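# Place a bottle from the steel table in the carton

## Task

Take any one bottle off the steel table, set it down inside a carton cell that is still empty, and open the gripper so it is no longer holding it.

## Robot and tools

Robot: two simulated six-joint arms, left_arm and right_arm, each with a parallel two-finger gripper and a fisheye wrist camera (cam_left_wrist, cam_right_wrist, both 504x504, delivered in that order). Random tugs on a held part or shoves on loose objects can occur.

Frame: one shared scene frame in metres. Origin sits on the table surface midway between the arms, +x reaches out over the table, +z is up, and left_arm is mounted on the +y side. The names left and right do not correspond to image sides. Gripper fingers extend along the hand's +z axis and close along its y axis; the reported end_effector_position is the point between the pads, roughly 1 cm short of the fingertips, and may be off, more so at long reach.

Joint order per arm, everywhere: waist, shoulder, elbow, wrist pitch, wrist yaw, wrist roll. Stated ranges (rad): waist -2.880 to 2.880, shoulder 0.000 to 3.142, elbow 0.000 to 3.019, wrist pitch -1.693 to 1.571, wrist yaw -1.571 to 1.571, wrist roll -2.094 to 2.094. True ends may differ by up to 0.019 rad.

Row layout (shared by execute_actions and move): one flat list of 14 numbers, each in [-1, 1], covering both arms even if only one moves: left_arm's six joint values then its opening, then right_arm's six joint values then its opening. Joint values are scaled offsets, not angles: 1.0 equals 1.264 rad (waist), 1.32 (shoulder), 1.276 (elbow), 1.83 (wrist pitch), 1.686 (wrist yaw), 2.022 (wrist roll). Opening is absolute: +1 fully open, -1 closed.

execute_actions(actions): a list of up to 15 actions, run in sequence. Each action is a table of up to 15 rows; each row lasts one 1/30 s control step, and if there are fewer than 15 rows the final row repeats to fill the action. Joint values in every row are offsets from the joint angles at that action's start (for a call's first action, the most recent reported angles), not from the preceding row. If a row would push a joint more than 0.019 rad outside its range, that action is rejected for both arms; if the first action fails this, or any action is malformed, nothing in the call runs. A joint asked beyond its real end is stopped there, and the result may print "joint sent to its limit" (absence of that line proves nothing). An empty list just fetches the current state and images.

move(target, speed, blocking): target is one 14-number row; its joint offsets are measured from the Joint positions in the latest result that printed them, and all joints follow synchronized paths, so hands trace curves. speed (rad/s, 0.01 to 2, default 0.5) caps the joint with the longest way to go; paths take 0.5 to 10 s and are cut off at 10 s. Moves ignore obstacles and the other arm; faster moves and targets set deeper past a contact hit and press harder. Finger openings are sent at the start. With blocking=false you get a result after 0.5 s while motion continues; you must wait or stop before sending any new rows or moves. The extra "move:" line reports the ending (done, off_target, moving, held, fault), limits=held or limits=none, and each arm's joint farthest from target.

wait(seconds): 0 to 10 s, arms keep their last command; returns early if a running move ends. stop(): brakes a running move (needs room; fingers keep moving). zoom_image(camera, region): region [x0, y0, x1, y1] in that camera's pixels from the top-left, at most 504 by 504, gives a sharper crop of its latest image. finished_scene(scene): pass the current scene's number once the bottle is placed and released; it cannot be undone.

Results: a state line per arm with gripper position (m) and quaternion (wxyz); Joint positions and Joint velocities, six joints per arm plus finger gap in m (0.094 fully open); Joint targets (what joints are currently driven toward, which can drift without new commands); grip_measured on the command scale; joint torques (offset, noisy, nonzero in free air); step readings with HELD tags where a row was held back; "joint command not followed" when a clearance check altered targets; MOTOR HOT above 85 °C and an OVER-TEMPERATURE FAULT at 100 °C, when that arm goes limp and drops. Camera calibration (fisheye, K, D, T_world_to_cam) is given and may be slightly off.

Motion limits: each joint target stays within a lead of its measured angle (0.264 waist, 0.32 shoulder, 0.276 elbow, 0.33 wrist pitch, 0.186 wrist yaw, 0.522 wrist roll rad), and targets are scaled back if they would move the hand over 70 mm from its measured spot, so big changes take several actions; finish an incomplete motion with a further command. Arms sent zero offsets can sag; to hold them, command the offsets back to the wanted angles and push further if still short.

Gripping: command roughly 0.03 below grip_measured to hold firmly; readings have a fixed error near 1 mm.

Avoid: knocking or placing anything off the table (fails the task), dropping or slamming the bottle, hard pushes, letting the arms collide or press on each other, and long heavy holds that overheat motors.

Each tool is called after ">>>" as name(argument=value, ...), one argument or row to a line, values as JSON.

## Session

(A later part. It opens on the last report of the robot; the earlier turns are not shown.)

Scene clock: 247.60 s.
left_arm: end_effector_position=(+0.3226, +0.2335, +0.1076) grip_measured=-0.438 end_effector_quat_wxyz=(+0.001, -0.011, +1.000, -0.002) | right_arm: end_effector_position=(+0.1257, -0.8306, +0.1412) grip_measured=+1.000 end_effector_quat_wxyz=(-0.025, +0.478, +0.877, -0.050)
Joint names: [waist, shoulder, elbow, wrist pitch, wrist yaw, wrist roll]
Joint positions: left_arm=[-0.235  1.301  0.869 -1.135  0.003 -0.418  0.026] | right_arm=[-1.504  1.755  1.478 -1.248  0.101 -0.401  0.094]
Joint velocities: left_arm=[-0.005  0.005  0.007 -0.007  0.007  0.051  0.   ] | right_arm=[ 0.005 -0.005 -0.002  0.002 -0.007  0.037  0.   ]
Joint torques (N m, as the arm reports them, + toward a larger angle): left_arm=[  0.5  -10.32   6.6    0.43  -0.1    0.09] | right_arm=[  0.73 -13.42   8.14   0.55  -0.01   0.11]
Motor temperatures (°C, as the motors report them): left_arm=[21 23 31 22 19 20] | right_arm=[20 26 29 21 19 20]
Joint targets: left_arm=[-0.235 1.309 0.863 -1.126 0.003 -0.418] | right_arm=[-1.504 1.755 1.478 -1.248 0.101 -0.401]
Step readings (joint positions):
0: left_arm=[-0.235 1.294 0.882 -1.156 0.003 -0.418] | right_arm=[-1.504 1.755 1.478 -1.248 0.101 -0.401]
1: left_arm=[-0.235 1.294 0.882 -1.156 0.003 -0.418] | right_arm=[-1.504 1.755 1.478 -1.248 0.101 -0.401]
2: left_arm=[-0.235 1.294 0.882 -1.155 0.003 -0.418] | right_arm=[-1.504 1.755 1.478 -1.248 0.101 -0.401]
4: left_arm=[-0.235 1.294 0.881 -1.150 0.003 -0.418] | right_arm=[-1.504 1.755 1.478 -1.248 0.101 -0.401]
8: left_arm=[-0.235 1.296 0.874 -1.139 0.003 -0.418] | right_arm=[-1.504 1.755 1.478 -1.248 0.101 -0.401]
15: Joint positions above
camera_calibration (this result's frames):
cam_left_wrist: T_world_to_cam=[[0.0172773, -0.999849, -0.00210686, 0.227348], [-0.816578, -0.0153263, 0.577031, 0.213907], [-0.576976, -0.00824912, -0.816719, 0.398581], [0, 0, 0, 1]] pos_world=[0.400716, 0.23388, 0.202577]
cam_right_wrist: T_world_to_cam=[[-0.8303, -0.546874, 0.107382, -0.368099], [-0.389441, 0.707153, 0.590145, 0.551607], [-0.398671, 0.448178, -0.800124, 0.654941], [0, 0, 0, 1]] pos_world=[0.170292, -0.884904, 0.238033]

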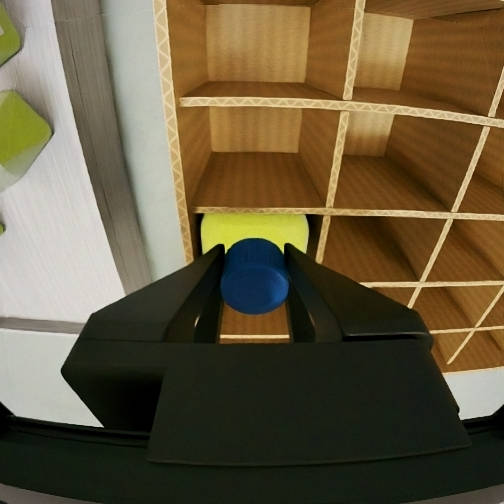

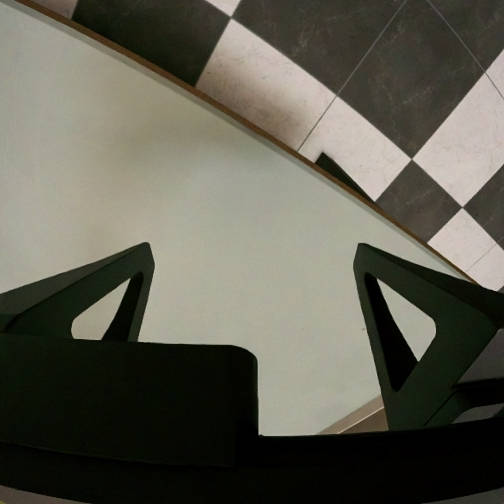

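>>> execute_actions(
  actions=[
    [[0,0.006,-0.005,0.007,0,0,-0.52,0,0,0,0,0,0,1],[0,0.007,-0.007,0.008,0,0,-0.52,0,0,0,0,0,0,1],[0,0.008,-0.008,0.009,0,0,-0.52,0,0,0,0,0,0,1],[0,0.009,-0.009,0.010,0,0,-0.52,0,0,0,0,0,0,1],[0,0.009,-0.009,0.010,0,0,-0.52,0,0,0,0,0,0,1],[0,0.009,-0.009,0.010,0,0,-0.52,0,0,0,0,0,0,1],[0,0.009,-0.009,0.010,0,0,-0.52,0,0,0,0,0,0,1],[0,0.009,-0.009,0.010,0,0,-0.52,0,0,0,0,0,0,1],[0,0.009,-0.009,0.010,0,0,-0.44,0,0,0,0,0,0,1],[0,0.009,-0.009,0.010,0,0,-0.40,0,0,0,0,0,0,1],[0,0.007,-0.007,0.010,0,0,-0.36,0,0,0,0,0,0,1],[0,0.005,-0.005,0.008,0,0,-0.3,0,0,0,0,0,0,1],[0,0.004,-0.005,0.006,0,0,-0.2,0,0,0,0,0,0,1],[0,0.003,-0.004,0.005,0,0,-0.1,0,0,0,0,0,0,1],[0,0.003,-0.004,0.005,0,0,0,0,0,0,0,0,0,1]],
  ],
)

>>> move(
  target=[0,-0.12,0,0,0,0,0,0,0,0,0,0,0,1],
  speed=0.4,
)

Scene clock: 261.47 s.
left_arm: end_effector_position=(+0.3241, +0.2328, +0.1076) grip_measured=-0.046 end_effector_quat_wxyz=(+0.004, -0.011, +1.000, -0.003) | right_arm: end_effector_position=(+0.1257, -0.8306, +0.1412) grip_measured=+1.000 end_effector_quat_wxyz=(-0.025, +0.478, +0.877, -0.050)
Joint names: [waist, shoulder, elbow, wrist pitch, wrist yaw, wrist roll]
Joint positions: left_arm=[-0.235  1.301  0.869 -1.128  0.003 -0.418  0.045] | right_arm=[-1.504  1.755  1.478 -1.248  0.101 -0.401  0.094]
Joint velocities: left_arm=[-0.005 -0.005 -0.017 -0.007  0.037 -0.066  0.091] | right_arm=[ 0.005 -0.015 -0.007  0.002  0.037  0.022  0.   ]
Joint torques (N m, as the arm reports them, + toward a larger angle): left_arm=[ 0.75 -9.9   6.58  0.19 -0.09  0.05] | right_arm=[  0.79 -13.57   8.14   0.52  -0.01   0.1 ]
Motor temperatures (°C, as the motors report them): left_arm=[21 23 31 22 19 20] | right_arm=[20 26 29 21 19 20]
Joint targets: left_arm=[-0.235 1.305 0.863 -1.126 0.003 -0.418] | right_arm=[-1.504 1.755 1.478 -1.248 0.101 -0.401]
Step readings (joint positions):
0: left_arm=[-0.235 1.301 0.869 -1.135 0.003 -0.418] | right_arm=[-1.504 1.755 1.478 -1.248 0.101 -0.401]
1: left_arm=[-0.235 1.301 0.869 -1.134 0.003 -0.418] | right_arm=[-1.504 1.755 1.478 -1.248 0.101 -0.401]
2: left_arm=[-0.235 1.301 0.869 -1.134 0.003 -0.418] | right_arm=[-1.504 1.755 1.478 -1.248 0.101 -0.401]
4: left_arm=[-0.235 1.301 0.869 -1.132 0.003 -0.418] | right_arm=[-1.504 1.755 1.478 -1.248 0.101 -0.401]
8: left_arm=[-0.235 1.301 0.869 -1.129 0.003 -0.418] | right_arm=[-1.504 1.755 1.478 -1.248 0.101 -0.401]
15: Joint positions above
camera_calibration (this result's frames):
cam_left_wrist: T_world_to_cam=[[0.0172819, -0.99985, 0.000655836, 0.22637], [-0.820216, -0.0138019, 0.571887, 0.216541], [-0.571792, -0.0104212, -0.820332, 0.398696], [0, 0, 0, 1]] pos_world=[0.40167, 0.23348, 0.203078]
cam_right_wrist: T_world_to_cam=[[-0.8303, -0.546874, 0.107382, -0.368099], [-0.389441, 0.707153, 0.590145, 0.551607], [-0.398671, 0.448178, -0.800124, 0.654941], [0, 0, 0, 1]] pos_world=[0.170292, -0.884904, 0.238033]

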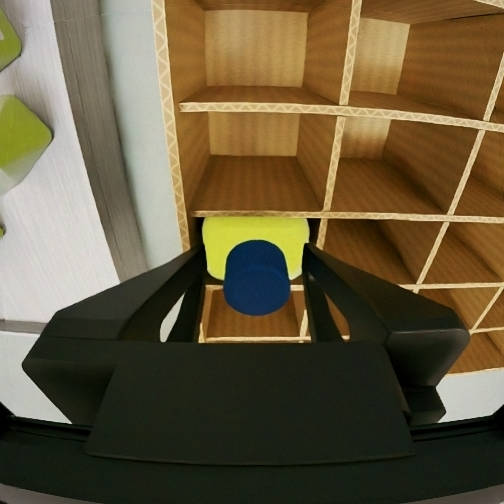

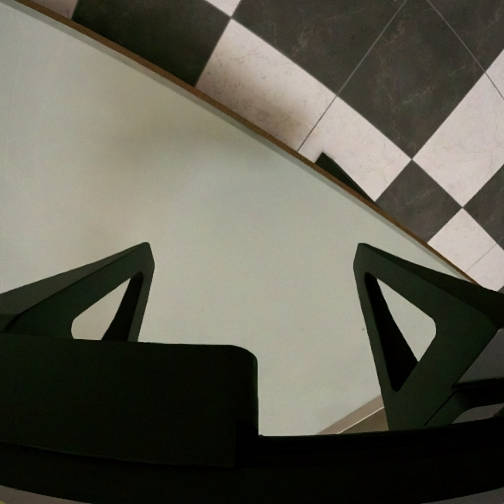

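Scene clock: 262.27 s.
left_arm: end_effector_position=(+0.3236, +0.2330, +0.1603) grip_measured=-0.001 end_effector_quat_wxyz=(+0.081, -0.011, +0.996, -0.036) | right_arm: end_effector_position=(+0.1257, -0.8306, +0.1412) grip_measured=+1.000 end_effector_quat_wxyz=(-0.025, +0.478, +0.877, -0.050)
Joint names: [waist, shoulder, elbow, wrist pitch, wrist yaw, wrist roll]
Joint positions: left_arm=[-0.235  1.134  0.869 -1.128  0.003 -0.418  0.047] | right_arm=[-1.504  1.755  1.478 -1.248  0.101 -0.401  0.094]
Joint velocities: left_arm=[-0.024  0.015  0.007 -0.007  0.007 -0.022  0.   ] | right_arm=[-0.024 -0.005 -0.002 -0.007 -0.037 -0.081  0.   ]
Joint torques (N m, as the arm reports them, + toward a larger angle): left_arm=[ 0.92 -7.67  7.67  0.43 -0.08  0.06] | right_arm=[  0.83 -13.46   8.14   0.5    0.     0.1 ]
Motor temperatures (°C, as the motors report them): left_arm=[21 23 31 22 19 20] | right_arm=[20 26 29 21 19 20]
Joint targets: left_arm=[-0.235 1.143 0.869 -1.128 0.003 -0.418] | right_arm=[-1.504 1.755 1.478 -1.248 0.101 -0.401]
move: done; limits=none; left_arm: farthest joint: the shoulder, 0.009 radians from its target (0.159 radians at the start); right_arm: farthest joint: the waist, 0.000 radians from its target (0.000 radians at the start)
camera_calibration (this result's frames):
cam_left_wrist: T_world_to_cam=[[0.0119658, -0.997623, 0.0678628, 0.216993], [-0.898598, 0.0190412, 0.43836, 0.225075], [-0.43861, -0.0662266, -0.896234, 0.423724], [0, 0, 0, 1]] pos_world=[0.385505, 0.240253, 0.266366]
cam_right_wrist: T_world_to_cam=[[-0.8303, -0.546874, 0.107382, -0.368099], [-0.389441, 0.707153, 0.590145, 0.551607], [-0.398671, 0.448178, -0.800124, 0.654941], [0, 0, 0, 1]] pos_world=[0.170292, -0.884904, 0.238033]

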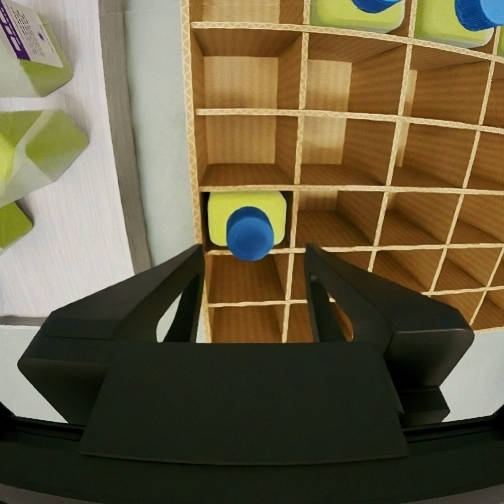

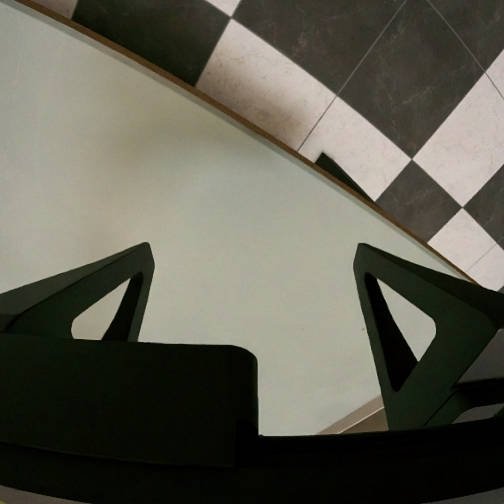

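>>> finished_scene(
  scene=2,
)

The scene is finished: the task was done.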